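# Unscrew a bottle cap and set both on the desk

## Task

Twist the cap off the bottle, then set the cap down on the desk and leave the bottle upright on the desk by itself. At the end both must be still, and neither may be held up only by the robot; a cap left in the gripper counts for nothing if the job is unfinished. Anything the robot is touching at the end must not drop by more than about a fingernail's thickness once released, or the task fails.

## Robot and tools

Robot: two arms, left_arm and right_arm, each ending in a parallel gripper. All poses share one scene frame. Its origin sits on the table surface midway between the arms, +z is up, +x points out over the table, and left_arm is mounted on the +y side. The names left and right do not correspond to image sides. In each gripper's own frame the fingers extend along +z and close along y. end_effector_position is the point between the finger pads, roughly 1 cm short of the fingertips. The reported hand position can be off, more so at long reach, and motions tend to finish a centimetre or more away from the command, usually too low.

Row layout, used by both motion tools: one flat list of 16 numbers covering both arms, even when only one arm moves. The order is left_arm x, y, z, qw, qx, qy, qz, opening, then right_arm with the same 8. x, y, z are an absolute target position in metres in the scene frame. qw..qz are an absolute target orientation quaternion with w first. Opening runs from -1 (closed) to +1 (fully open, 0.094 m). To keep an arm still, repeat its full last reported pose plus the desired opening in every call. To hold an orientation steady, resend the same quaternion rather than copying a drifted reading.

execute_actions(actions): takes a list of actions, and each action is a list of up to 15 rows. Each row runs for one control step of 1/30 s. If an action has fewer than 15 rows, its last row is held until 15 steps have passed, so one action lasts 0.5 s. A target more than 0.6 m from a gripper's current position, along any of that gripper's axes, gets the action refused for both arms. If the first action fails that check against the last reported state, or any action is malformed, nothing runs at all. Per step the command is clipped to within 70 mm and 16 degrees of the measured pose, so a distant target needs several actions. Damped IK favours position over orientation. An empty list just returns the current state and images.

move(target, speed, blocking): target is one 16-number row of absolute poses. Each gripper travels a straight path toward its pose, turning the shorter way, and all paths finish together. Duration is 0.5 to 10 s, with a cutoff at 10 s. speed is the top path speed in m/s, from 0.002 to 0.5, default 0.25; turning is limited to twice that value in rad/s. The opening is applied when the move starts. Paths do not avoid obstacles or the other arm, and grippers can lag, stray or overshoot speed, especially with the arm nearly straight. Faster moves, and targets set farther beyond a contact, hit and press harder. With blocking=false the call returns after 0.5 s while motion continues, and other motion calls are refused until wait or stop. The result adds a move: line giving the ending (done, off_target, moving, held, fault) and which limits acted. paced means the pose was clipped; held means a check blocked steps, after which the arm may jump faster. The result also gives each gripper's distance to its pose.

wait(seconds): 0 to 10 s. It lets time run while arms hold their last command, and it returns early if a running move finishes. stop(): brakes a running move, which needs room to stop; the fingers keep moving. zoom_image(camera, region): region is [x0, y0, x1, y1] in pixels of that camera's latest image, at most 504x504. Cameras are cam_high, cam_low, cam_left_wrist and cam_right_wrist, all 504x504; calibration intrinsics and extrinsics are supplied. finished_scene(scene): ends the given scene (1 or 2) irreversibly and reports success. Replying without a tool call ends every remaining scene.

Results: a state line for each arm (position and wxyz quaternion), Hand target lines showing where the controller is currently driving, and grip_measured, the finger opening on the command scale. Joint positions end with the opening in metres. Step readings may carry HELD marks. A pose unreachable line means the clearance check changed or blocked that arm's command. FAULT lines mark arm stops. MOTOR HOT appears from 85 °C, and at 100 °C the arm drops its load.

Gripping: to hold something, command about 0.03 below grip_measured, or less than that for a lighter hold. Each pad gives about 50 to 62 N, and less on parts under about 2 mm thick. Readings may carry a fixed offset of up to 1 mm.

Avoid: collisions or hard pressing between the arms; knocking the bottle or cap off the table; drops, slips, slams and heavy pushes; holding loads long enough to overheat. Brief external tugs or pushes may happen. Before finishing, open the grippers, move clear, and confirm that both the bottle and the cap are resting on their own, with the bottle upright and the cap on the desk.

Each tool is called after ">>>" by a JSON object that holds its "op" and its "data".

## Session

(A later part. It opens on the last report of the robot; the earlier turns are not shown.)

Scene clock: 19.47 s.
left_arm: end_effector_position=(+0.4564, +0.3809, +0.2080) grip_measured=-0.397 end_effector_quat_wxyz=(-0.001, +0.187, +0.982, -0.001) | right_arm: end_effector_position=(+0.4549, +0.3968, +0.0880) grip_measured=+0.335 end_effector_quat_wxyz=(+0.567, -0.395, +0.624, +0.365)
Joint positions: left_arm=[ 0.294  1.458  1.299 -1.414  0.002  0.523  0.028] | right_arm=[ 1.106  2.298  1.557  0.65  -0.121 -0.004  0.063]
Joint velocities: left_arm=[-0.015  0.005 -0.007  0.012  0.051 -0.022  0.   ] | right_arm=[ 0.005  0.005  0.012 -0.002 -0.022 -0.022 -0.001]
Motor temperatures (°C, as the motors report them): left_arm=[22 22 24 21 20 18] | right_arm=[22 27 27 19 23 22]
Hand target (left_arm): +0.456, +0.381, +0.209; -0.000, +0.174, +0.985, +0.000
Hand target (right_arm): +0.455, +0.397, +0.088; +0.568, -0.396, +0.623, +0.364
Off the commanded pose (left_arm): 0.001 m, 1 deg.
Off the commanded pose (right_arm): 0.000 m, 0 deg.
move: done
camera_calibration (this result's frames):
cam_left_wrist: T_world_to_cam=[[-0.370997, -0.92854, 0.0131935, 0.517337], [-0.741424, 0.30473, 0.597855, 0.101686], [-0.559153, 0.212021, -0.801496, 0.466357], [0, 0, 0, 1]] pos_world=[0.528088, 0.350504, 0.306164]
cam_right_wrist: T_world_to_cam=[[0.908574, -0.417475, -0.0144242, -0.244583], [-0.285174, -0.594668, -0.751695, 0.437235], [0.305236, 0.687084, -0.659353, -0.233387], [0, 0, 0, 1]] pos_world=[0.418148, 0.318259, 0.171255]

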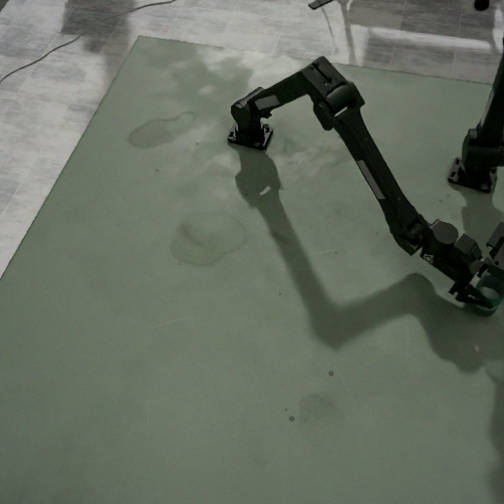

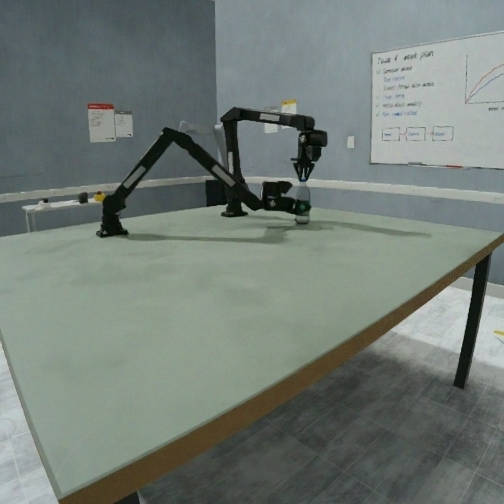

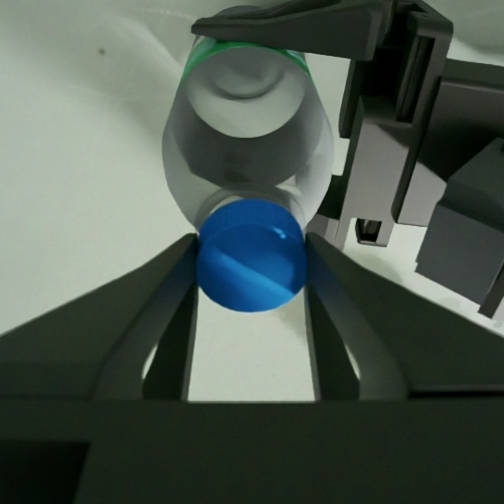

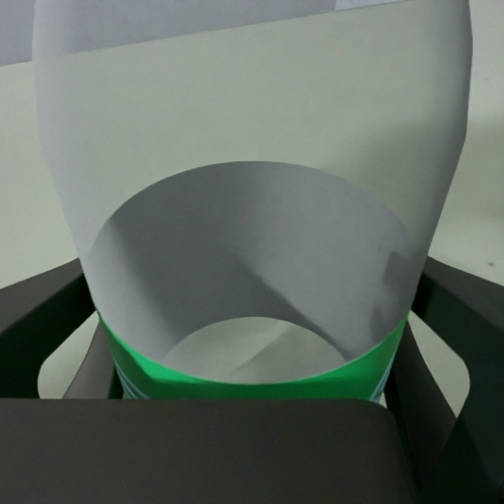

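>>> {"op": "move", "data": {"target": [0.456,0.381,0.212,0,-0.887,0.462,0,-0.5, 0.455,0.397,0.088,0.568,-0.396,0.623,0.364,0.25], "speed": 0.5}}

>>> {"op": "execute_actions", "data": {"actions": [[[0.456,0.381,0.209,0,-0.887,0.462,0,-0.15, 0.455,0.397,0.088,0.568,-0.396,0.623,0.364,0.25]],[[0.456,0.381,0.209,0,-0.707,0.707,0,-0.15, 0.455,0.397,0.088,0.568,-0.396,0.623,0.364,0.25]],[[0.456,0.381,0.209,0,-0.423,0.906,0,-0.15, 0.455,0.397,0.088,0.568,-0.396,0.623,0.364,0.25]],[[0.456,0.381,0.209,0,-0.087,0.996,0,-0.15, 0.455,0.397,0.088,0.568,-0.396,0.623,0.364,0.25]],[[0.456,0.381,0.209,0,0.259,0.966,0,-0.15, 0.455,0.397,0.088,0.568,-0.396,0.623,0.364,0.25]],[[0.456,0.381,0.209,0,0.574,0.819,0,-0.15, 0.455,0.397,0.088,0.568,-0.396,0.623,0.364,0.25]],[[0.456,0.381,0.209,0,0.809,0.588,0,-0.15, 0.455,0.397,0.088,0.568,-0.396,0.623,0.364,0.25]],[[0.456,0.381,0.209,0,0.809,0.588,0,-0.15, 0.455,0.397,0.088,0.568,-0.396,0.623,0.364,0.25]]]}}

Scene clock: 24.57 s.
left_arm: end_effector_position=(+0.4568, +0.3812, +0.2086) grip_measured=-0.398 end_effector_quat_wxyz=(-0.000, +0.877, -0.481, +0.001) | right_arm: end_effector_position=(+0.4543, +0.3970, +0.0880) grip_measured=+0.335 end_effector_quat_wxyz=(+0.564, -0.392, +0.626, +0.370)
Joint positions: left_arm=[ 0.294  1.457  1.299 -1.411  0.    -1.992  0.028] | right_arm=[ 1.106  2.298  1.557  0.65  -0.125  0.011  0.063]
Joint velocities: left_arm=[-0.024  0.005  0.002 -0.002 -0.022 -0.051  0.   ] | right_arm=[-0.015  0.005 -0.012 -0.007 -0.022  0.022 -0.   ]
Motor temperatures (°C, as the motors report them): left_arm=[22 22 24 21 20 18] | right_arm=[22 27 27 19 23 22]
Hand target (left_arm): +0.456, +0.381, +0.212; +0.000, +0.887, -0.462, -0.000
Hand target (right_arm): +0.455, +0.397, +0.088; +0.568, -0.396, +0.623, +0.364
Off the commanded pose (left_arm): 0.004 m, 2 deg.
Off the commanded pose (right_arm): 0.001 m, 1 deg.
move: done
camera_calibration (this result's frames):
cam_left_wrist: T_world_to_cam=[[0.84539, 0.534013, 0.012082, -0.595188], [0.422065, -0.681688, 0.597631, -0.0538093], [0.327379, -0.500132, -0.80168, 0.333609], [0, 0, 0, 1]] pos_world=[0.41666, 0.448006, 0.306797]
cam_right_wrist: T_world_to_cam=[[0.909294, -0.415103, -0.0295814, -0.243862], [-0.294053, -0.590576, -0.7515, 0.439626], [0.29448, 0.692033, -0.659069, -0.230493], [0, 0, 0, 1]] pos_world=[0.418891, 0.317914, 0.171255]

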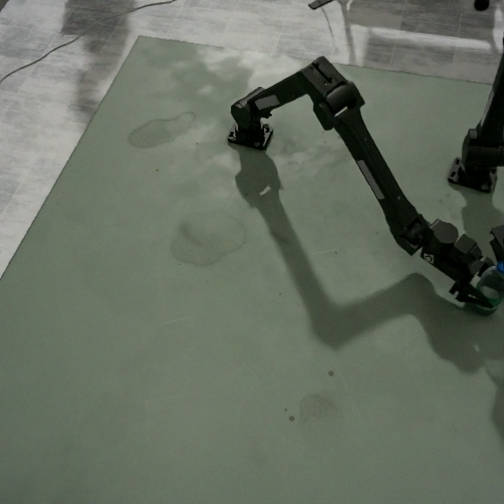

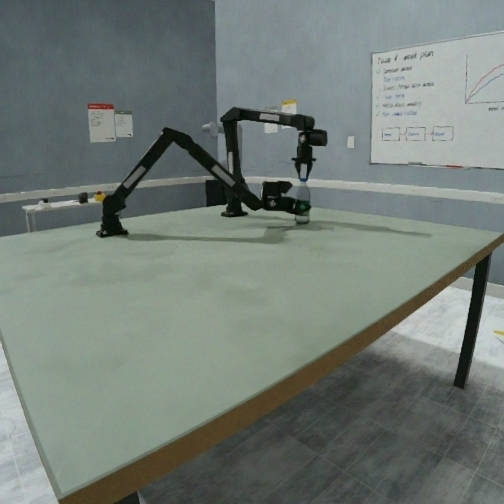

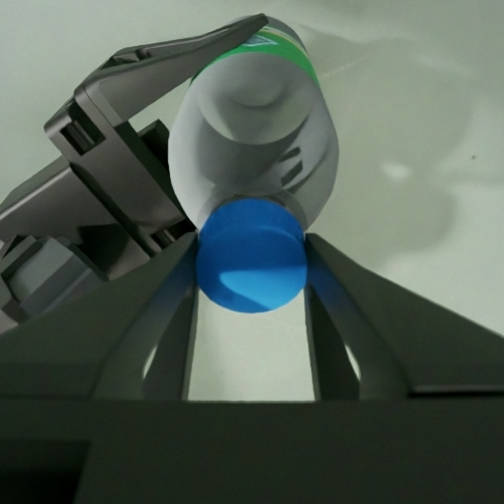

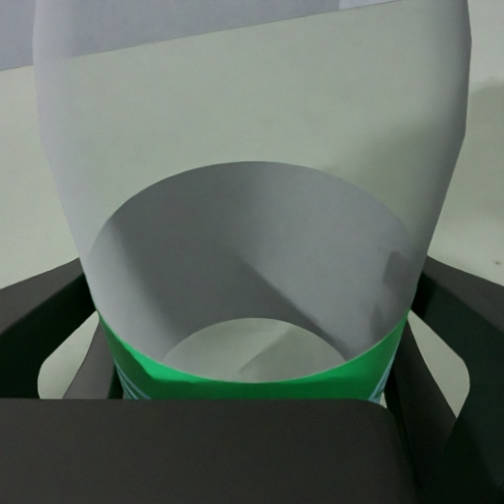

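Scene clock: 28.57 s.
left_arm: end_effector_position=(+0.4568, +0.3818, +0.2084) grip_measured=-0.153 end_effector_quat_wxyz=(-0.001, +0.801, +0.599, +0.001) | right_arm: end_effector_position=(+0.4546, +0.3969, +0.0880) grip_measured=+0.335 end_effector_quat_wxyz=(+0.564, -0.392, +0.626, +0.369)
Joint positions: left_arm=[ 0.294  1.457  1.299 -1.411 -0.003  2.006  0.04 ] | right_arm=[ 1.106  2.298  1.557  0.65  -0.123  0.008  0.063]
Joint velocities: left_arm=[-0.015  0.015 -0.022  0.022 -0.037  0.066 -0.001] | right_arm=[ 0.005 -0.015  0.002 -0.007 -0.022  0.066 -0.001]
Motor temperatures (°C, as the motors report them): left_arm=[22 22 24 21 20 18] | right_arm=[22 28 27 19 23 22]
Hand target (left_arm): +0.456, +0.381, +0.209; -0.000, +0.809, +0.588, +0.000
Hand target (right_arm): +0.455, +0.397, +0.088; +0.568, -0.396, +0.623, +0.364
Off the commanded pose (left_arm): 0.001 m, 2 deg.
Off the commanded pose (right_arm): 0.000 m, 1 deg.
Step readings (end_effector_position; steps 1 to 15: 1st action; 16 to 30: 2nd action; 31 to 45: 3rd action; 46 to 60: 4th action; 61 to 75: 5th action; 76 to 90: 6th action; 91 to 105: 7th action; 106 to 120: 8th action):
0: left_arm (+0.4568, +0.3812, +0.2086) | right_arm (+0.4543, +0.3970, +0.0880)
1: left_arm (+0.4569, +0.3813, +0.2086) | right_arm (+0.4544, +0.3970, +0.0880)
2: left_arm (+0.4569, +0.3813, +0.2086) | right_arm (+0.4544, +0.3970, +0.0880)
4: left_arm (+0.4569, +0.3813, +0.2084) | right_arm (+0.4546, +0.3969, +0.0880)
8: left_arm (+0.4569, +0.3813, +0.2084) | right_arm (+0.4546, +0.3969, +0.0880)
15: left_arm (+0.4569, +0.3813, +0.2084) | right_arm (+0.4546, +0.3969, +0.0880)
16: left_arm (+0.4568, +0.3818, +0.2084) | right_arm (+0.4546, +0.3969, +0.0880)
17: left_arm (+0.4567, +0.3822, +0.2084) | right_arm (+0.4546, +0.3969, +0.0880)
19: left_arm (+0.4567, +0.3827, +0.2084) | right_arm (+0.4546, +0.3969, +0.0880)
23: left_arm (+0.4567, +0.3828, +0.2084) | right_arm (+0.4546, +0.3969, +0.0880)
30: left_arm (+0.4568, +0.3820, +0.2084) | right_arm (+0.4546, +0.3969, +0.0880)
31: left_arm (+0.4567, +0.3824, +0.2084) | right_arm (+0.4546, +0.3969, +0.0880)
32: left_arm (+0.4567, +0.3827, +0.2084) | right_arm (+0.4546, +0.3969, +0.0880)
34: left_arm (+0.4566, +0.3831, +0.2084) | right_arm (+0.4546, +0.3969, +0.0880)
38: left_arm (+0.4566, +0.3833, +0.2084) | right_arm (+0.4546, +0.3969, +0.0880)
45: left_arm (+0.4567, +0.3826, +0.2084) | right_arm (+0.4546, +0.3969, +0.0880)
46: left_arm (+0.4566, +0.3829, +0.2084) | right_arm (+0.4546, +0.3969, +0.0880)
47: left_arm (+0.4566, +0.3831, +0.2084) | right_arm (+0.4546, +0.3969, +0.0880)
49: left_arm (+0.4566, +0.3835, +0.2084) | right_arm (+0.4546, +0.3969, +0.0880)
53: left_arm (+0.4566, +0.3835, +0.2084) | right_arm (+0.4546, +0.3969, +0.0880)
60: left_arm (+0.4566, +0.3830, +0.2084) | right_arm (+0.4546, +0.3969, +0.0880)
61: left_arm (+0.4566, +0.3832, +0.2084) | right_arm (+0.4546, +0.3969, +0.0880)
62: left_arm (+0.4566, +0.3835, +0.2084) | right_arm (+0.4546, +0.3969, +0.0880)
64: left_arm (+0.4565, +0.3837, +0.2084) | right_arm (+0.4546, +0.3969, +0.0880)
68: left_arm (+0.4565, +0.3837, +0.2084) | right_arm (+0.4546, +0.3969, +0.0880)
75: left_arm (+0.4566, +0.3834, +0.2084) | right_arm (+0.4546, +0.3969, +0.0880)
76: left_arm (+0.4566, +0.3835, +0.2084) | right_arm (+0.4546, +0.3969, +0.0880)
77: left_arm (+0.4565, +0.3837, +0.2084) | right_arm (+0.4546, +0.3969, +0.0880)
79: left_arm (+0.4565, +0.3839, +0.2084) | right_arm (+0.4546, +0.3969, +0.0880)
83: left_arm (+0.4565, +0.3839, +0.2084) | right_arm (+0.4546, +0.3969, +0.0880)
90: left_arm (+0.4565, +0.3837, +0.2084) | right_arm (+0.4546, +0.3969, +0.0880)
91: left_arm (+0.4565, +0.3838, +0.2084) | right_arm (+0.4546, +0.3969, +0.0880)
92: left_arm (+0.4565, +0.3839, +0.2084) | right_arm (+0.4546, +0.3969, +0.0880)
94: left_arm (+0.4565, +0.3840, +0.2084) | right_arm (+0.4546, +0.3969, +0.0880)
98: left_arm (+0.4565, +0.3840, +0.2084) | right_arm (+0.4546, +0.3969, +0.0880)
105: left_arm (+0.4565, +0.3836, +0.2084) | right_arm (+0.4546, +0.3969, +0.0880)
106: left_arm (+0.4566, +0.3832, +0.2084) | right_arm (+0.4546, +0.3969, +0.0880)
107: left_arm (+0.4566, +0.3829, +0.2084) | right_arm (+0.4546, +0.3969, +0.0880)
109: left_arm (+0.4567, +0.3824, +0.2084) | right_arm (+0.4546, +0.3969, +0.0880)
113: left_arm (+0.4568, +0.3820, +0.2084) | right_arm (+0.4546, +0.3969, +0.0880)
120: end_effector_position above
camera_calibration (this result's frames):
cam_left_wrist: T_world_to_cam=[[-0.957591, 0.287938, 0.0105956, 0.322341], [0.236451, 0.764286, 0.599965, -0.521164], [0.164654, 0.577026, -0.799956, -0.00356134], [0, 0, 0, 1]] pos_world=[0.432487, 0.307559, 0.306416]
cam_right_wrist: T_world_to_cam=[[0.908676, -0.416644, -0.026751, -0.243547], [-0.293106, -0.590994, -0.751542, 0.439369], [0.297316, 0.690749, -0.659143, -0.231261], [0, 0, 0, 1]] pos_world=[0.418844, 0.317935, 0.171255]

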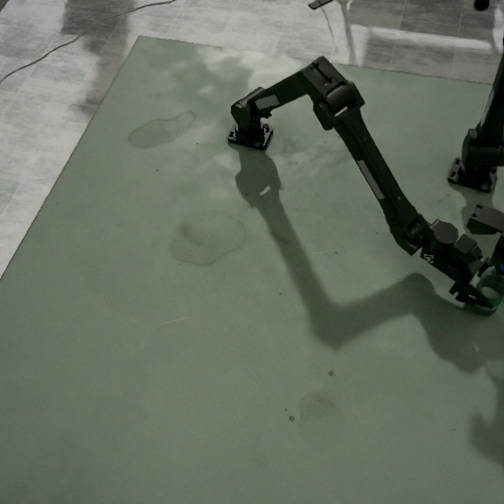

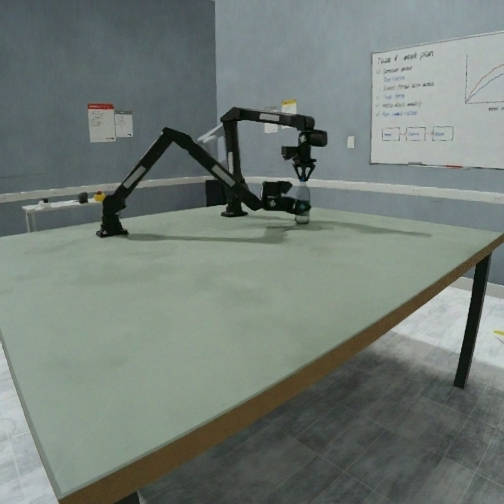

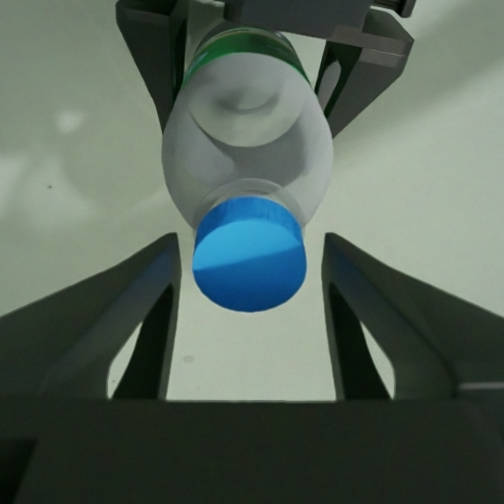

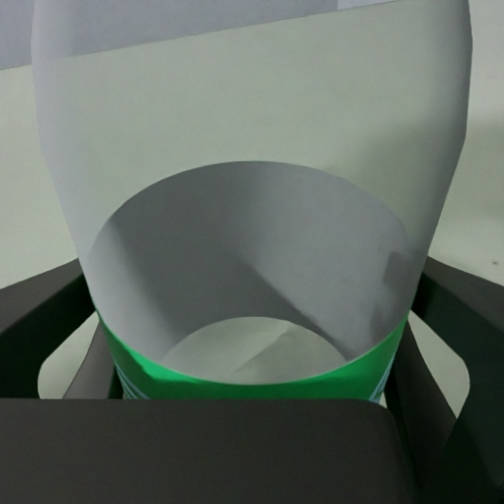

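>>> {"op": "execute_actions", "data": {"actions": [[[0.457,0.381,0.211,0,0.809,0.588,0,-0.5, 0.455,0.397,0.088,0.568,-0.396,0.623,0.364,0.25]],[[0.457,0.381,0.212,0,0.574,0.819,0,-0.5, 0.455,0.397,0.088,0.568,-0.396,0.623,0.364,0.25]],[[0.457,0.381,0.213,0,0.259,0.966,0,-0.5, 0.455,0.397,0.088,0.568,-0.396,0.623,0.364,0.25]],[[0.458,0.381,0.214,0,-0.087,0.996,0,-0.5, 0.455,0.397,0.088,0.568,-0.396,0.623,0.364,0.25]],[[0.458,0.381,0.215,0,-0.423,0.906,0,-0.5, 0.455,0.397,0.088,0.568,-0.396,0.623,0.364,0.25]],[[0.459,0.381,0.216,0,-0.707,0.707,0,-0.5, 0.455,0.397,0.088,0.568,-0.396,0.623,0.364,0.25]],[[0.459,0.381,0.217,0,-0.887,0.462,0,-0.5, 0.455,0.397,0.088,0.568,-0.396,0.623,0.364,0.25]],[[0.459,0.381,0.218,0,-0.887,0.462,0,-0.5, 0.455,0.397,0.088,0.568,-0.396,0.623,0.364,0.25]]]}}

>>> {"op": "move", "data": {"target": [0.464,0.382,0.238,0,-0.887,0.462,0,-0.5, 0.455,0.397,0.088,0.568,-0.396,0.623,0.364,0.25], "speed": 0.04}}

Scene clock: 33.77 s.
left_arm: end_effector_position=(+0.4545, +0.3804, +0.2084) grip_measured=-0.396 end_effector_quat_wxyz=(+0.004, +0.880, -0.475, -0.003) | right_arm: end_effector_position=(+0.4545, +0.3970, +0.0880) grip_measured=+0.335 end_effector_quat_wxyz=(+0.568, -0.398, +0.622, +0.364)
Joint positions: left_arm=[ 0.294  1.457  1.299 -1.421  0.003 -2.005  0.028] | right_arm=[ 1.106  2.298  1.557  0.65  -0.123 -0.009  0.063]
Joint velocities: left_arm=[-0.015 -0.005 -0.012 -0.012 -0.022 -0.037 -0.   ] | right_arm=[-0.015  0.005  0.012 -0.017 -0.066  0.022 -0.001]
Motor temperatures (°C, as the motors report them): left_arm=[22 22 25 21 20 18] | right_arm=[22 28 27 19 23 22]
Hand target (left_arm): +0.459, +0.381, +0.218; -0.000, +0.887, -0.462, +0.000
Hand target (right_arm): +0.455, +0.397, +0.088; +0.568, -0.396, +0.623, +0.364
Off the commanded pose (left_arm): 0.011 m, 2 deg.
Off the commanded pose (right_arm): 0.001 m, 0 deg.
Step readings (end_effector_position; steps 1 to 15: 1st action; 16 to 30: 2nd action; 31 to 45: 3rd action; 46 to 60: 4th action; 61 to 75: 5th action; 76 to 90: 6th action; 91 to 105: 7th action; 106 to 120: 8th action):
0: left_arm (+0.4568, +0.3818, +0.2084) | right_arm (+0.4546, +0.3969, +0.0880)
1: left_arm (+0.4568, +0.3818, +0.2084) | right_arm (+0.4546, +0.3969, +0.0880)
2: left_arm (+0.4568, +0.3817, +0.2084) | right_arm (+0.4546, +0.3969, +0.0880)
4: left_arm (+0.4568, +0.3817, +0.2084) | right_arm (+0.4546, +0.3969, +0.0880)
8: left_arm (+0.4568, +0.3817, +0.2084) | right_arm (+0.4546, +0.3969, +0.0880)
15: left_arm (+0.4568, +0.3817, +0.2084) | right_arm (+0.4546, +0.3969, +0.0880)
16: left_arm (+0.4568, +0.3813, +0.2084) | right_arm (+0.4546, +0.3969, +0.0880)
17: left_arm (+0.4568, +0.3810, +0.2084) | right_arm (+0.4546, +0.3969, +0.0880)
19: left_arm (+0.4569, +0.3809, +0.2084) | right_arm (+0.4547, +0.3969, +0.0880)
23: left_arm (+0.4569, +0.3809, +0.2084) | right_arm (+0.4547, +0.3968, +0.0880)
30: left_arm (+0.4567, +0.3812, +0.2084) | right_arm (+0.4547, +0.3968, +0.0880)
31: left_arm (+0.4566, +0.3811, +0.2084) | right_arm (+0.4547, +0.3968, +0.0880)
32: left_arm (+0.4566, +0.3810, +0.2084) | right_arm (+0.4547, +0.3968, +0.0880)
34: left_arm (+0.4565, +0.3810, +0.2084) | right_arm (+0.4547, +0.3968, +0.0880)
38: left_arm (+0.4565, +0.3810, +0.2084) | right_arm (+0.4547, +0.3968, +0.0880)
45: left_arm (+0.4561, +0.3809, +0.2084) | right_arm (+0.4547, +0.3968, +0.0880)
46: left_arm (+0.4560, +0.3809, +0.2084) | right_arm (+0.4547, +0.3968, +0.0880)
47: left_arm (+0.4559, +0.3809, +0.2084) | right_arm (+0.4547, +0.3968, +0.0880)
49: left_arm (+0.4558, +0.3808, +0.2084) | right_arm (+0.4547, +0.3968, +0.0880)
53: left_arm (+0.4557, +0.3806, +0.2084) | right_arm (+0.4547, +0.3968, +0.0880)
60: left_arm (+0.4556, +0.3804, +0.2084) | right_arm (+0.4547, +0.3968, +0.0880)
61: left_arm (+0.4554, +0.3802, +0.2084) | right_arm (+0.4547, +0.3968, +0.0880)
62: left_arm (+0.4554, +0.3801, +0.2084) | right_arm (+0.4547, +0.3968, +0.0880)
64: left_arm (+0.4553, +0.3800, +0.2084) | right_arm (+0.4547, +0.3968, +0.0880)
68: left_arm (+0.4552, +0.3800, +0.2084) | right_arm (+0.4547, +0.3968, +0.0880)
75: left_arm (+0.4551, +0.3800, +0.2084) | right_arm (+0.4547, +0.3968, +0.0880)
76: left_arm (+0.4548, +0.3798, +0.2084) | right_arm (+0.4547, +0.3968, +0.0880)
77: left_arm (+0.4547, +0.3798, +0.2084) | right_arm (+0.4547, +0.3968, +0.0880)
79: left_arm (+0.4547, +0.3797, +0.2084) | right_arm (+0.4547, +0.3968, +0.0880)
83: left_arm (+0.4547, +0.3795, +0.2084) | right_arm (+0.4547, +0.3968, +0.0880)
90: left_arm (+0.4547, +0.3795, +0.2084) | right_arm (+0.4547, +0.3969, +0.0880)
91: left_arm (+0.4547, +0.3795, +0.2084) | right_arm (+0.4547, +0.3969, +0.0880)
92: left_arm (+0.4547, +0.3795, +0.2084) | right_arm (+0.4546, +0.3969, +0.0880)
94: left_arm (+0.4547, +0.3795, +0.2084) | right_arm (+0.4546, +0.3969, +0.0880)
98: left_arm (+0.4547, +0.3795, +0.2084) | right_arm (+0.4545, +0.3969, +0.0880)
105: left_arm (+0.4547, +0.3795, +0.2084) | right_arm (+0.4545, +0.3970, +0.0880)
106: left_arm (+0.4546, +0.3797, +0.2084) | right_arm (+0.4545, +0.3970, +0.0880)
107: left_arm (+0.4546, +0.3799, +0.2084) | right_arm (+0.4545, +0.3970, +0.0880)
109: left_arm (+0.4546, +0.3802, +0.2084) | right_arm (+0.4545, +0.3970, +0.0880)
113: left_arm (+0.4546, +0.3804, +0.2084) | right_arm (+0.4545, +0.3970, +0.0880)
120: end_effector_position above
camera_calibration (this result's frames):
cam_left_wrist: T_world_to_cam=[[0.838039, 0.545608, 0.00159586, -0.591682], [0.437239, -0.673331, 0.596194, -0.0630737], [0.326363, -0.498936, -0.802839, 0.334098], [0, 0, 0, 1]] pos_world=[0.414394, 0.447051, 0.306775]
cam_right_wrist: T_world_to_cam=[[0.909936, -0.414643, -0.00934682, -0.246315], [-0.279827, -0.597136, -0.751748, 0.435789], [0.306126, 0.686658, -0.659384, -0.233622], [0, 0, 0, 1]] pos_world=[0.417594, 0.318511, 0.171255]

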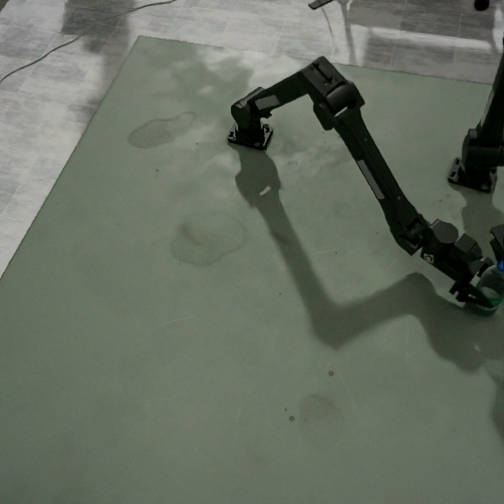

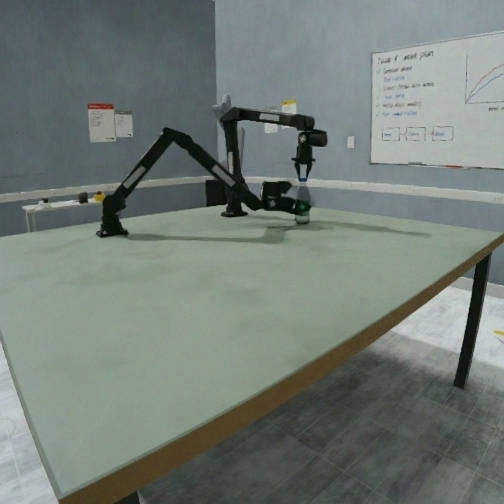

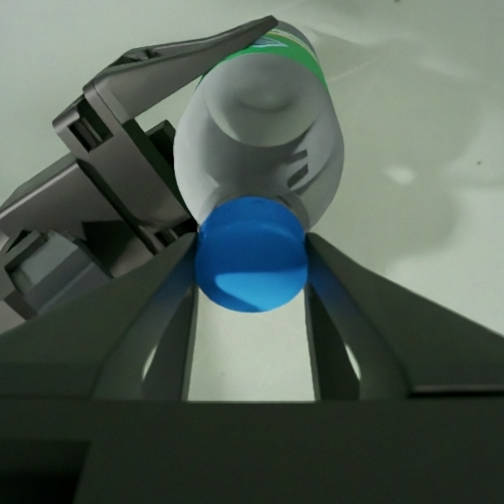

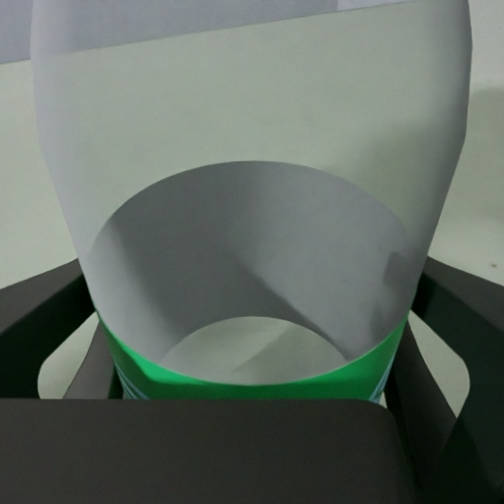

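Scene clock: 34.87 s.
left_arm: end_effector_position=(+0.4491, +0.3804, +0.2210) grip_measured=-0.396 end_effector_quat_wxyz=(+0.010, +0.883, -0.470, -0.016) | right_arm: end_effector_position=(+0.4526, +0.3980, +0.0880) grip_measured=+0.335 end_effector_quat_wxyz=(+0.568, -0.399, +0.621, +0.364)
Joint positions: left_arm=[ 0.294  1.457  1.332 -1.483 -0.002 -2.016  0.028] | right_arm=[ 1.109  2.298  1.557  0.65  -0.123 -0.013  0.063]
Joint velocities: left_arm=[-0.005 -0.005 -0.022 -0.027  0.081  0.051  0.001] | right_arm=[ 0.005  0.005 -0.017 -0.002  0.022 -0.022 -0.001]
Motor temperatures (°C, as the motors report them): left_arm=[22 22 25 21 20 18] | right_arm=[22 28 28 19 23 22]
Hand target (left_arm): +0.463, +0.382, +0.238; -0.000, +0.887, -0.462, +0.000
Hand target (right_arm): +0.455, +0.397, +0.088; +0.568, -0.396, +0.623, +0.364
Off the commanded pose (left_arm): 0.023 m, 2 deg.
Off the commanded pose (right_arm): 0.003 m, 0 deg.
move: off_target (left_arm)
camera_calibration (this result's frames):
cam_left_wrist: T_world_to_cam=[[0.83171, 0.554761, -0.0223116, -0.582604], [0.461696, -0.668748, 0.582763, -0.0779989], [0.308373, -0.494991, -0.812336, 0.354608], [0, 0, 0, 1]] pos_world=[0.411218, 0.446573, 0.320517]
cam_right_wrist: T_world_to_cam=[[0.910911, -0.412572, -0.00509902, -0.245828], [-0.275559, -0.599111, -0.751754, 0.43478], [0.307097, 0.686186, -0.659424, -0.234058], [0, 0, 0, 1]] pos_world=[0.415613, 0.319667, 0.17125]

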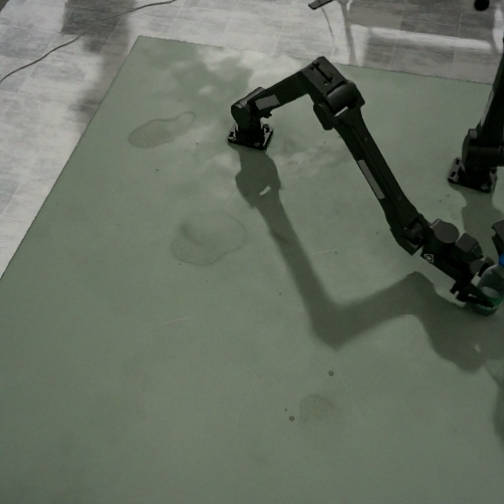

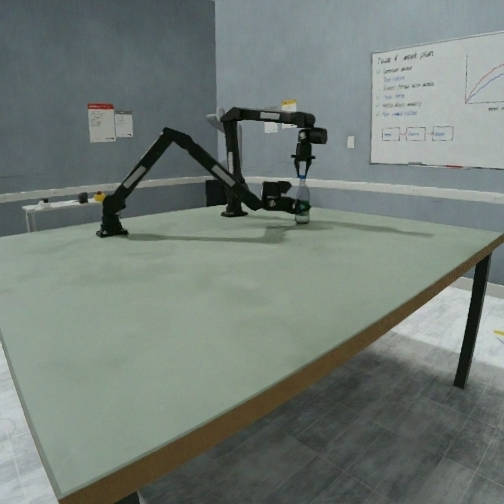

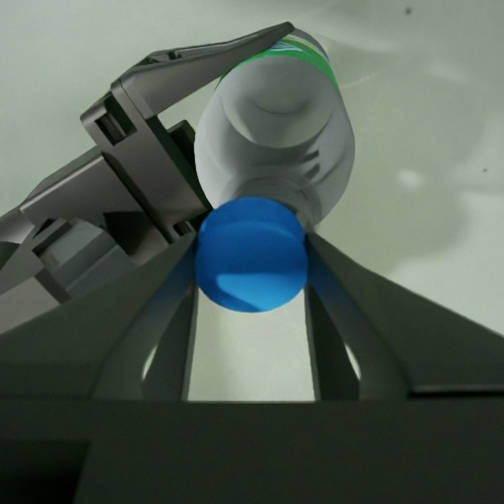

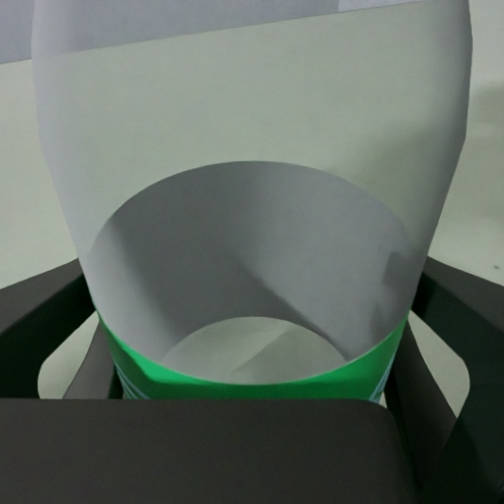

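>>> {"op": "move", "data": {"target": [0.41,0.52,0.27,0,-0.887,0.462,0,-0.5, 0.453,0.398,0.088,0.568,-0.396,0.623,0.364,0.25], "speed": 0.2}}

>>> {"op": "move", "data": {"target": [0.39,0.57,0.035,0,-0.887,0.462,0,-0.5, 0.453,0.398,0.088,0.568,-0.396,0.623,0.364,1], "speed": 0.22}}

Scene clock: 36.87 s.
left_arm: end_effector_position=(+0.3986, +0.5163, +0.2466) grip_measured=-0.396 end_effector_quat_wxyz=(+0.017, +0.891, -0.453, -0.020) | right_arm: end_effector_position=(+0.4531, +0.3978, +0.0880) grip_measured=+0.335 end_effector_quat_wxyz=(+0.569, -0.399, +0.622, +0.363)
Joint positions: left_arm=[ 0.641  1.447  1.388 -1.562 -0.014 -1.707  0.028] | right_arm=[ 1.109  2.298  1.557  0.65  -0.12  -0.013  0.063]
Joint velocities: left_arm=[-0.005 -0.005 -0.002 -0.012 -0.081  0.022  0.001] | right_arm=[ 0.005 -0.005 -0.002 -0.002 -0.066 -0.007 -0.   ]
Motor temperatures (°C, as the motors report them): left_arm=[22 22 25 21 20 18] | right_arm=[22 28 28 19 23 22]
Hand target (left_arm): +0.408, +0.521, +0.270; -0.005, +0.887, -0.462, -0.004
Hand target (right_arm): +0.453, +0.398, +0.088; +0.568, -0.396, +0.623, +0.364
Off the commanded pose (left_arm): 0.026 m, 3 deg.
Off the commanded pose (right_arm): 0.000 m, 0 deg.
move: off_target (left_arm)
camera_calibration (this result's frames):
cam_left_wrist: T_world_to_cam=[[0.81011, 0.585068, -0.0376609, -0.618611], [0.494583, -0.647501, 0.579767, -0.00209284], [0.314817, -0.488301, -0.813912, 0.452634], [0, 0, 0, 1]] pos_world=[0.359681, 0.581596, 0.34632]
cam_right_wrist: T_world_to_cam=[[0.909654, -0.415339, -0.00482352, -0.244706], [-0.277201, -0.598381, -0.751732, 0.435227], [0.309337, 0.685153, -0.659451, -0.234659], [0, 0, 0, 1]] pos_world=[0.415832, 0.319572, 0.171247]

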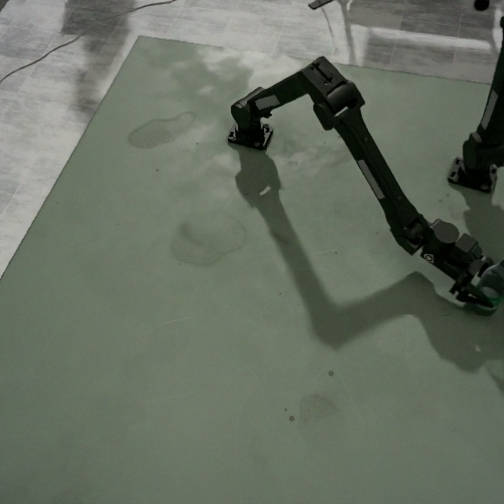

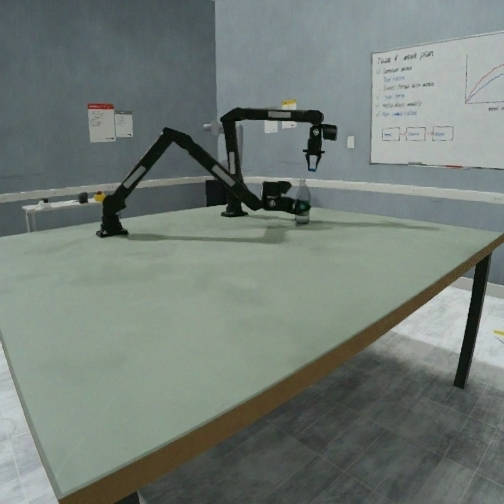

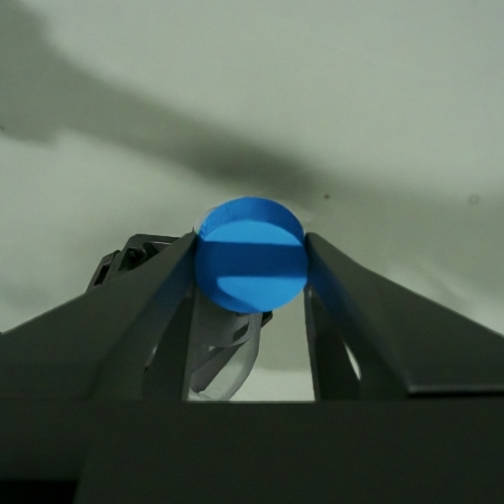

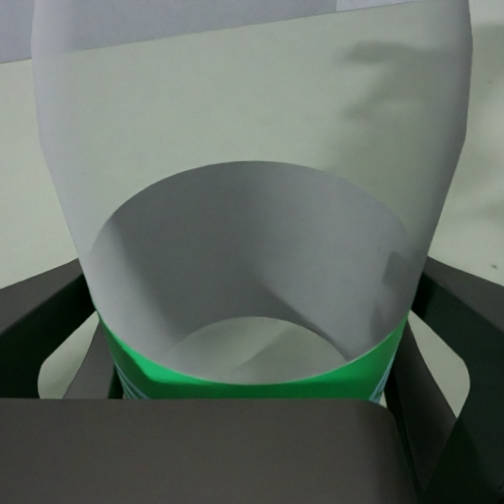

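Scene clock: 38.30 s.
left_arm: end_effector_position=(+0.3926, +0.5682, +0.0355) grip_measured=-0.396 end_effector_quat_wxyz=(+0.001, +0.889, -0.458, -0.005) | right_arm: end_effector_position=(+0.4531, +0.3978, +0.0880) grip_measured=+1.000 end_effector_quat_wxyz=(+0.569, -0.399, +0.622, +0.363)
Joint positions: left_arm=[ 0.756  1.66   1.045 -0.962 -0.008 -1.582  0.028] | right_arm=[ 1.109  2.298  1.557  0.65  -0.12  -0.013  0.094]
Joint velocities: left_arm=[ 0.015 -0.005 -0.002  0.007 -0.037 -0.022  0.001] | right_arm=[-0.015  0.015 -0.007 -0.007 -0.007 -0.051  0.   ]
Motor temperatures (°C, as the motors report them): left_arm=[22 22 25 21 20 18] | right_arm=[22 28 28 19 23 22]
Hand target (left_arm): +0.392, +0.572, +0.035; -0.002, +0.887, -0.462, -0.002
Hand target (right_arm): +0.453, +0.398, +0.088; +0.568, -0.396, +0.623, +0.364
Off the commanded pose (left_arm): 0.003 m, 1 deg.
Off the commanded pose (right_arm): 0.000 m, 0 deg.
move: done
camera_calibration (this result's frames):
cam_left_wrist: T_world_to_cam=[[0.816666, 0.577095, 0.00431278, -0.651587], [0.463584, -0.660448, 0.590676, 0.176049], [0.343724, -0.480386, -0.806897, 0.29191], [0, 0, 0, 1]] pos_world=[0.350179, 0.632528, 0.134364]
cam_right_wrist: T_world_to_cam=[[0.909654, -0.415339, -0.00482352, -0.244706], [-0.277201, -0.598381, -0.751732, 0.435227], [0.309337, 0.685153, -0.659451, -0.234659], [0, 0, 0, 1]] pos_world=[0.415832, 0.319572, 0.171247]

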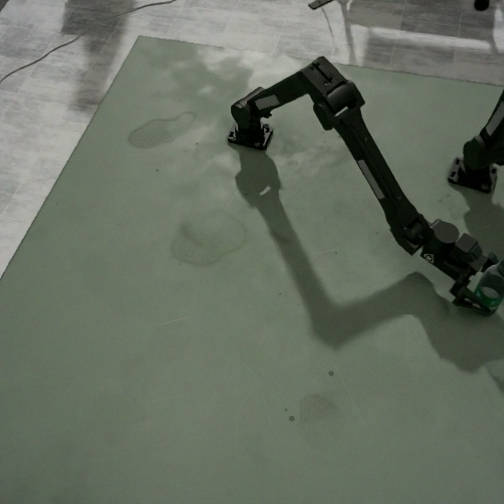

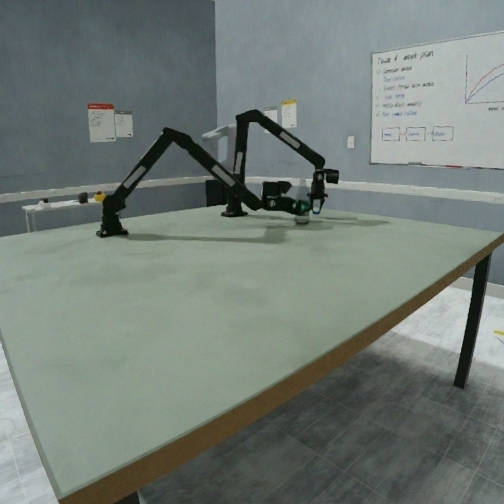

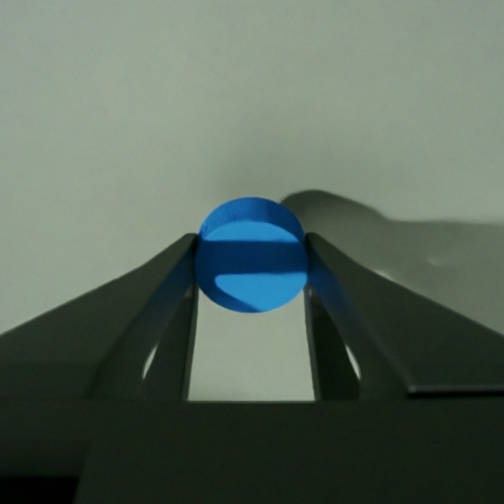

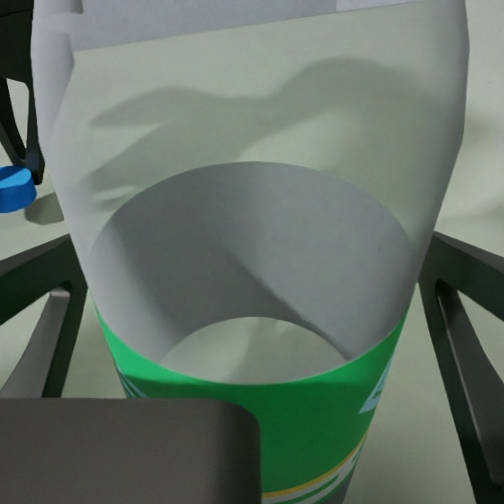

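>>> {"op": "move", "data": {"target": [0.39,0.57,0.005,0,-0.887,0.462,0,-0.5, 0.405,0.29,0.10,0.568,-0.396,0.623,0.364,1], "speed": 0.1}}

Scene clock: 40.53 s.
left_arm: end_effector_position=(+0.3959, +0.5696, +0.0195) grip_measured=-0.396 end_effector_quat_wxyz=(-0.010, +0.889, -0.458, +0.003) | right_arm: end_effector_position=(+0.3993, +0.2962, +0.0909) grip_measured=+1.000 end_effector_quat_wxyz=(+0.560, -0.403, +0.627, +0.362)
Joint positions: left_arm=[ 0.756  1.679  1.019 -0.89  -0.004 -1.58   0.028] | right_arm=[ 1.093  2.084  1.144  0.828 -0.141 -0.013  0.094]
Joint velocities: left_arm=[ 0.005 -0.005  0.017  0.002  0.007  0.037  0.001] | right_arm=[-0.005 -0.005  0.007 -0.007 -0.007  0.022  0.   ]
Motor temperatures (°C, as the motors report them): left_arm=[22 22 25 21 20 18] | right_arm=[22 28 27 19 23 22]
Hand target (left_arm): +0.390, +0.570, +0.005; -0.000, +0.887, -0.462, -0.000
Hand target (right_arm): +0.405, +0.290, +0.099; +0.568, -0.396, +0.623, +0.364
Off the commanded pose (left_arm): 0.016 m, 1 deg.
Off the commanded pose (right_arm): 0.012 m, 1 deg.
move: off_target (left_arm, right_arm)
camera_calibration (this result's frames):
cam_left_wrist: T_world_to_cam=[[0.817124, 0.575609, 0.0313599, -0.654917], [0.447977, -0.668296, 0.593883, 0.195458], [0.362802, -0.471227, -0.80394, 0.265773], [0, 0, 0, 1]] pos_world=[0.351165, 0.632839, 0.118125]
cam_right_wrist: T_world_to_cam=[[0.912186, -0.409657, -0.00989264, -0.240134], [-0.283192, -0.612768, -0.737779, 0.367036], [0.296175, 0.675793, -0.674969, -0.137095], [0, 0, 0, 1]] pos_world=[0.363593, 0.219183, 0.175881]

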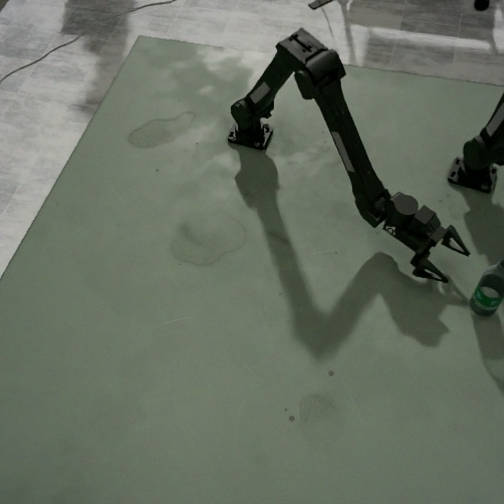

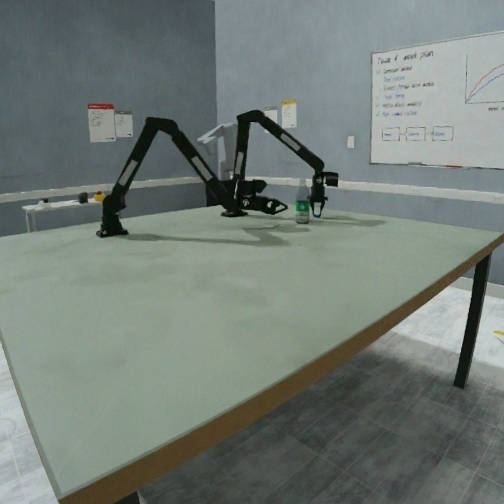

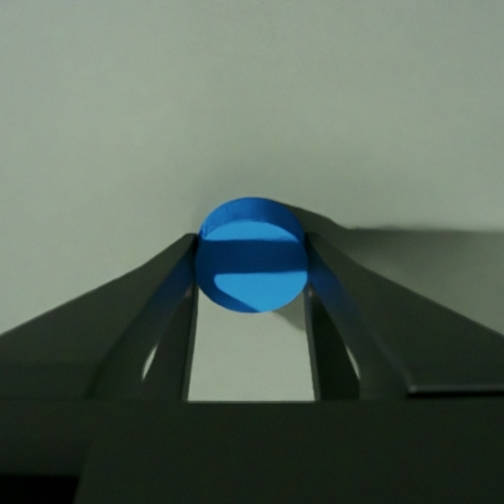

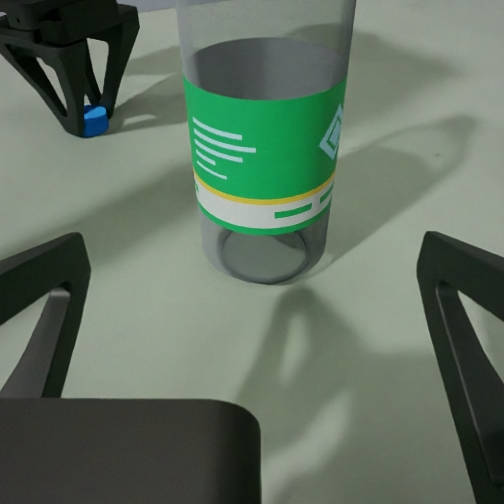

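Shadow meets the cap: down.

>>> {"op": "move", "data": {"target": [0.393,0.57,0.015,0,-0.887,0.462,0,0.2, 0.405,0.29,0.10,0.568,-0.396,0.623,0.364,1]}}

>>> {"op": "move", "data": {"target": [0.393,0.57,0.09,0,-0.887,0.462,0,0.2, 0.405,0.29,0.10,0.568,-0.396,0.623,0.364,1]}}

Scene clock: 41.73 s.
left_arm: end_effector_position=(+0.3953, +0.5690, +0.0194) grip_measured=+0.197 end_effector_quat_wxyz=(-0.008, +0.889, -0.458, +0.003) | right_arm: end_effector_position=(+0.3993, +0.2962, +0.0909) grip_measured=+1.000 end_effector_quat_wxyz=(+0.560, -0.403, +0.627, +0.362)
Joint positions: left_arm=[ 0.756  1.679  1.018 -0.892 -0.003 -1.58   0.056] | right_arm=[ 1.093  2.084  1.144  0.828 -0.141 -0.013  0.094]
Joint velocities: left_arm=[ 0.015 -0.015  0.002 -0.022 -0.022  0.007 -0.   ] | right_arm=[-0.005 -0.015 -0.007  0.007  0.037  0.007  0.   ]
Motor temperatures (°C, as the motors report them): left_arm=[22 22 25 21 20 18] | right_arm=[22 28 27 19 23 22]
Hand target (left_arm): +0.393, +0.570, +0.015; -0.000, +0.887, -0.462, +0.000
Hand target (right_arm): +0.405, +0.290, +0.100; +0.568, -0.396, +0.623, +0.364
Off the commanded pose (left_arm): 0.005 m, 1 deg.
Off the commanded pose (right_arm): 0.012 m, 1 deg.
move: off_target (right_arm)
camera_calibration (this result's frames):
cam_left_wrist: T_world_to_cam=[[0.817192, 0.575671, 0.028304, -0.654075], [0.449061, -0.666711, 0.594845, 0.194014], [0.361306, -0.473392, -0.803342, 0.267388], [0, 0, 0, 1]] pos_world=[0.350772, 0.632463, 0.117908]
cam_right_wrist: T_world_to_cam=[[0.912186, -0.409657, -0.00989264, -0.240134], [-0.283192, -0.612768, -0.737779, 0.367036], [0.296175, 0.675793, -0.674969, -0.137095], [0, 0, 0, 1]] pos_world=[0.363593, 0.219183, 0.175881]

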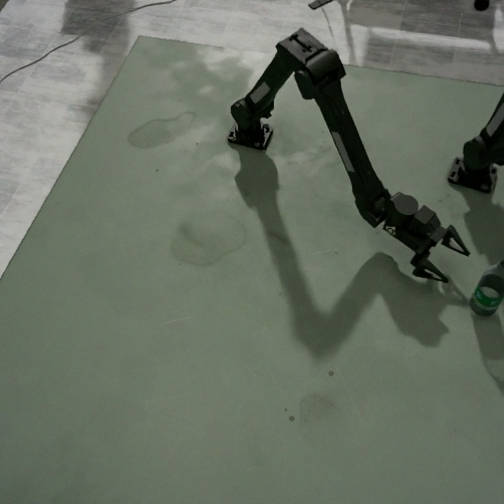

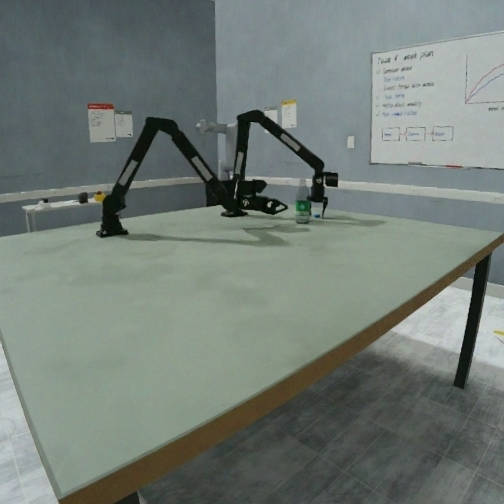

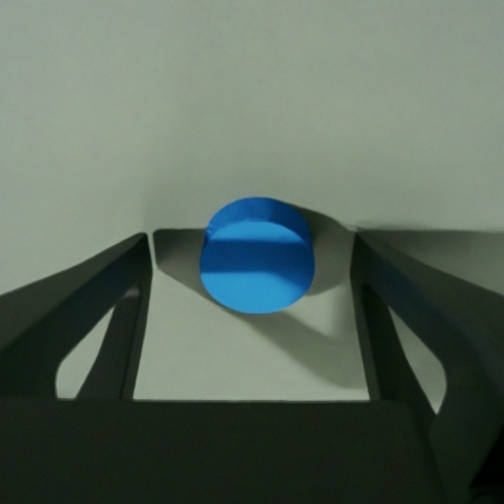

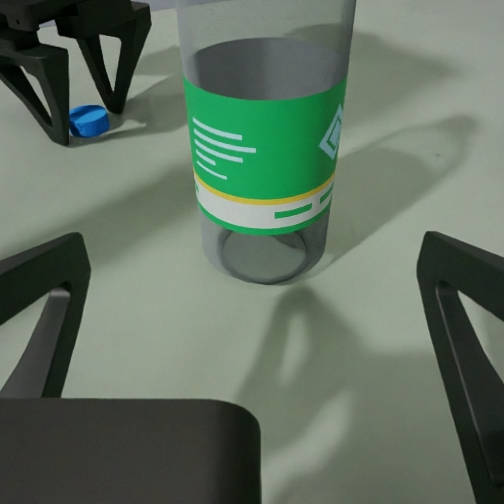

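Scene clock: 42.57 s.
left_arm: end_effector_position=(+0.3813, +0.5592, +0.0756) grip_measured=+0.197 end_effector_quat_wxyz=(+0.015, +0.889, -0.458, -0.009) | right_arm: end_effector_position=(+0.3992, +0.2963, +0.0909) grip_measured=+1.000 end_effector_quat_wxyz=(+0.560, -0.403, +0.627, +0.362)
Joint positions: left_arm=[ 0.756  1.583  1.072 -1.094 -0.003 -1.58   0.056] | right_arm=[ 1.093  2.084  1.144  0.828 -0.142 -0.013  0.094]
Joint velocities: left_arm=[-0.005 -0.005  0.007  0.012  0.022  0.037 -0.001] | right_arm=[ 0.024 -0.015 -0.002  0.007 -0.022 -0.081  0.   ]
Motor temperatures (°C, as the motors report them): left_arm=[22 22 25 21 20 18] | right_arm=[22 28 27 19 23 22]
Hand target (left_arm): +0.392, +0.569, +0.090; -0.000, +0.887, -0.462, -0.000
Hand target (right_arm): +0.405, +0.290, +0.100; +0.568, -0.396, +0.623, +0.364
Off the commanded pose (left_arm): 0.021 m, 2 deg.
Off the commanded pose (right_arm): 0.013 m, 1 deg.
move: off_target (left_arm, right_arm)
camera_calibration (this result's frames):
cam_left_wrist: T_world_to_cam=[[0.817292, 0.575741, -0.0235701, -0.634771], [0.474379, -0.649058, 0.594717, 0.140832], [0.327105, -0.497239, -0.803589, 0.339388], [0, 0, 0, 1]] pos_world=[0.34097, 0.625629, 0.174012]
cam_right_wrist: T_world_to_cam=[[0.912341, -0.409311, -0.009935, -0.240229], [-0.282986, -0.612858, -0.737783, 0.366981], [0.295894, 0.675921, -0.674965, -0.137022], [0, 0, 0, 1]] pos_world=[0.363565, 0.219194, 0.175881]

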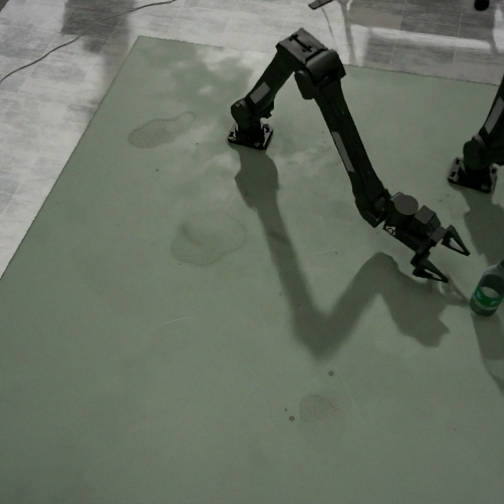

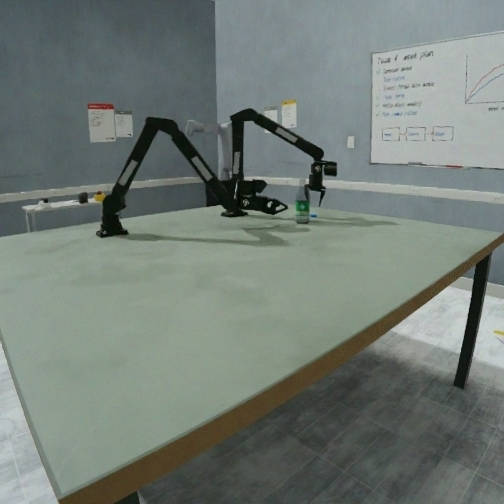

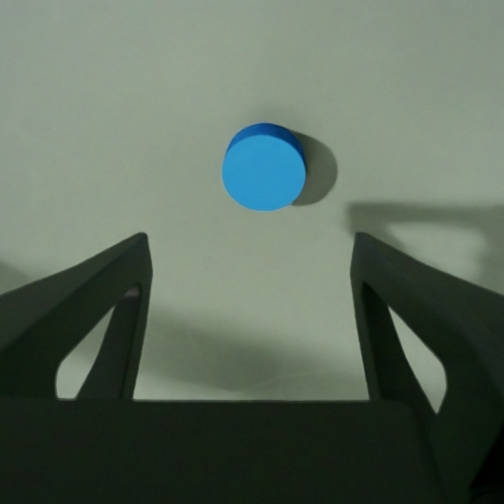

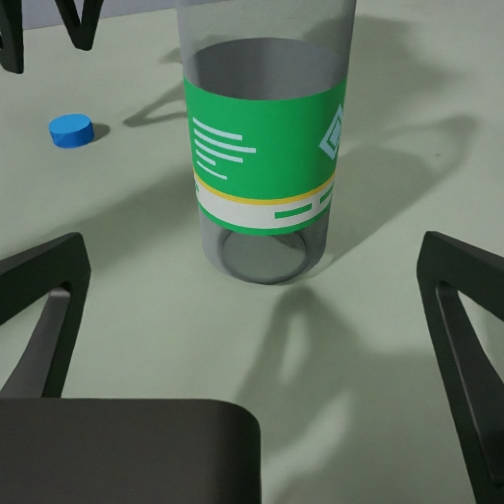

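>>> {"op": "finished_scene", "data": {"scene": 2}}

The scene is finished: the task was done.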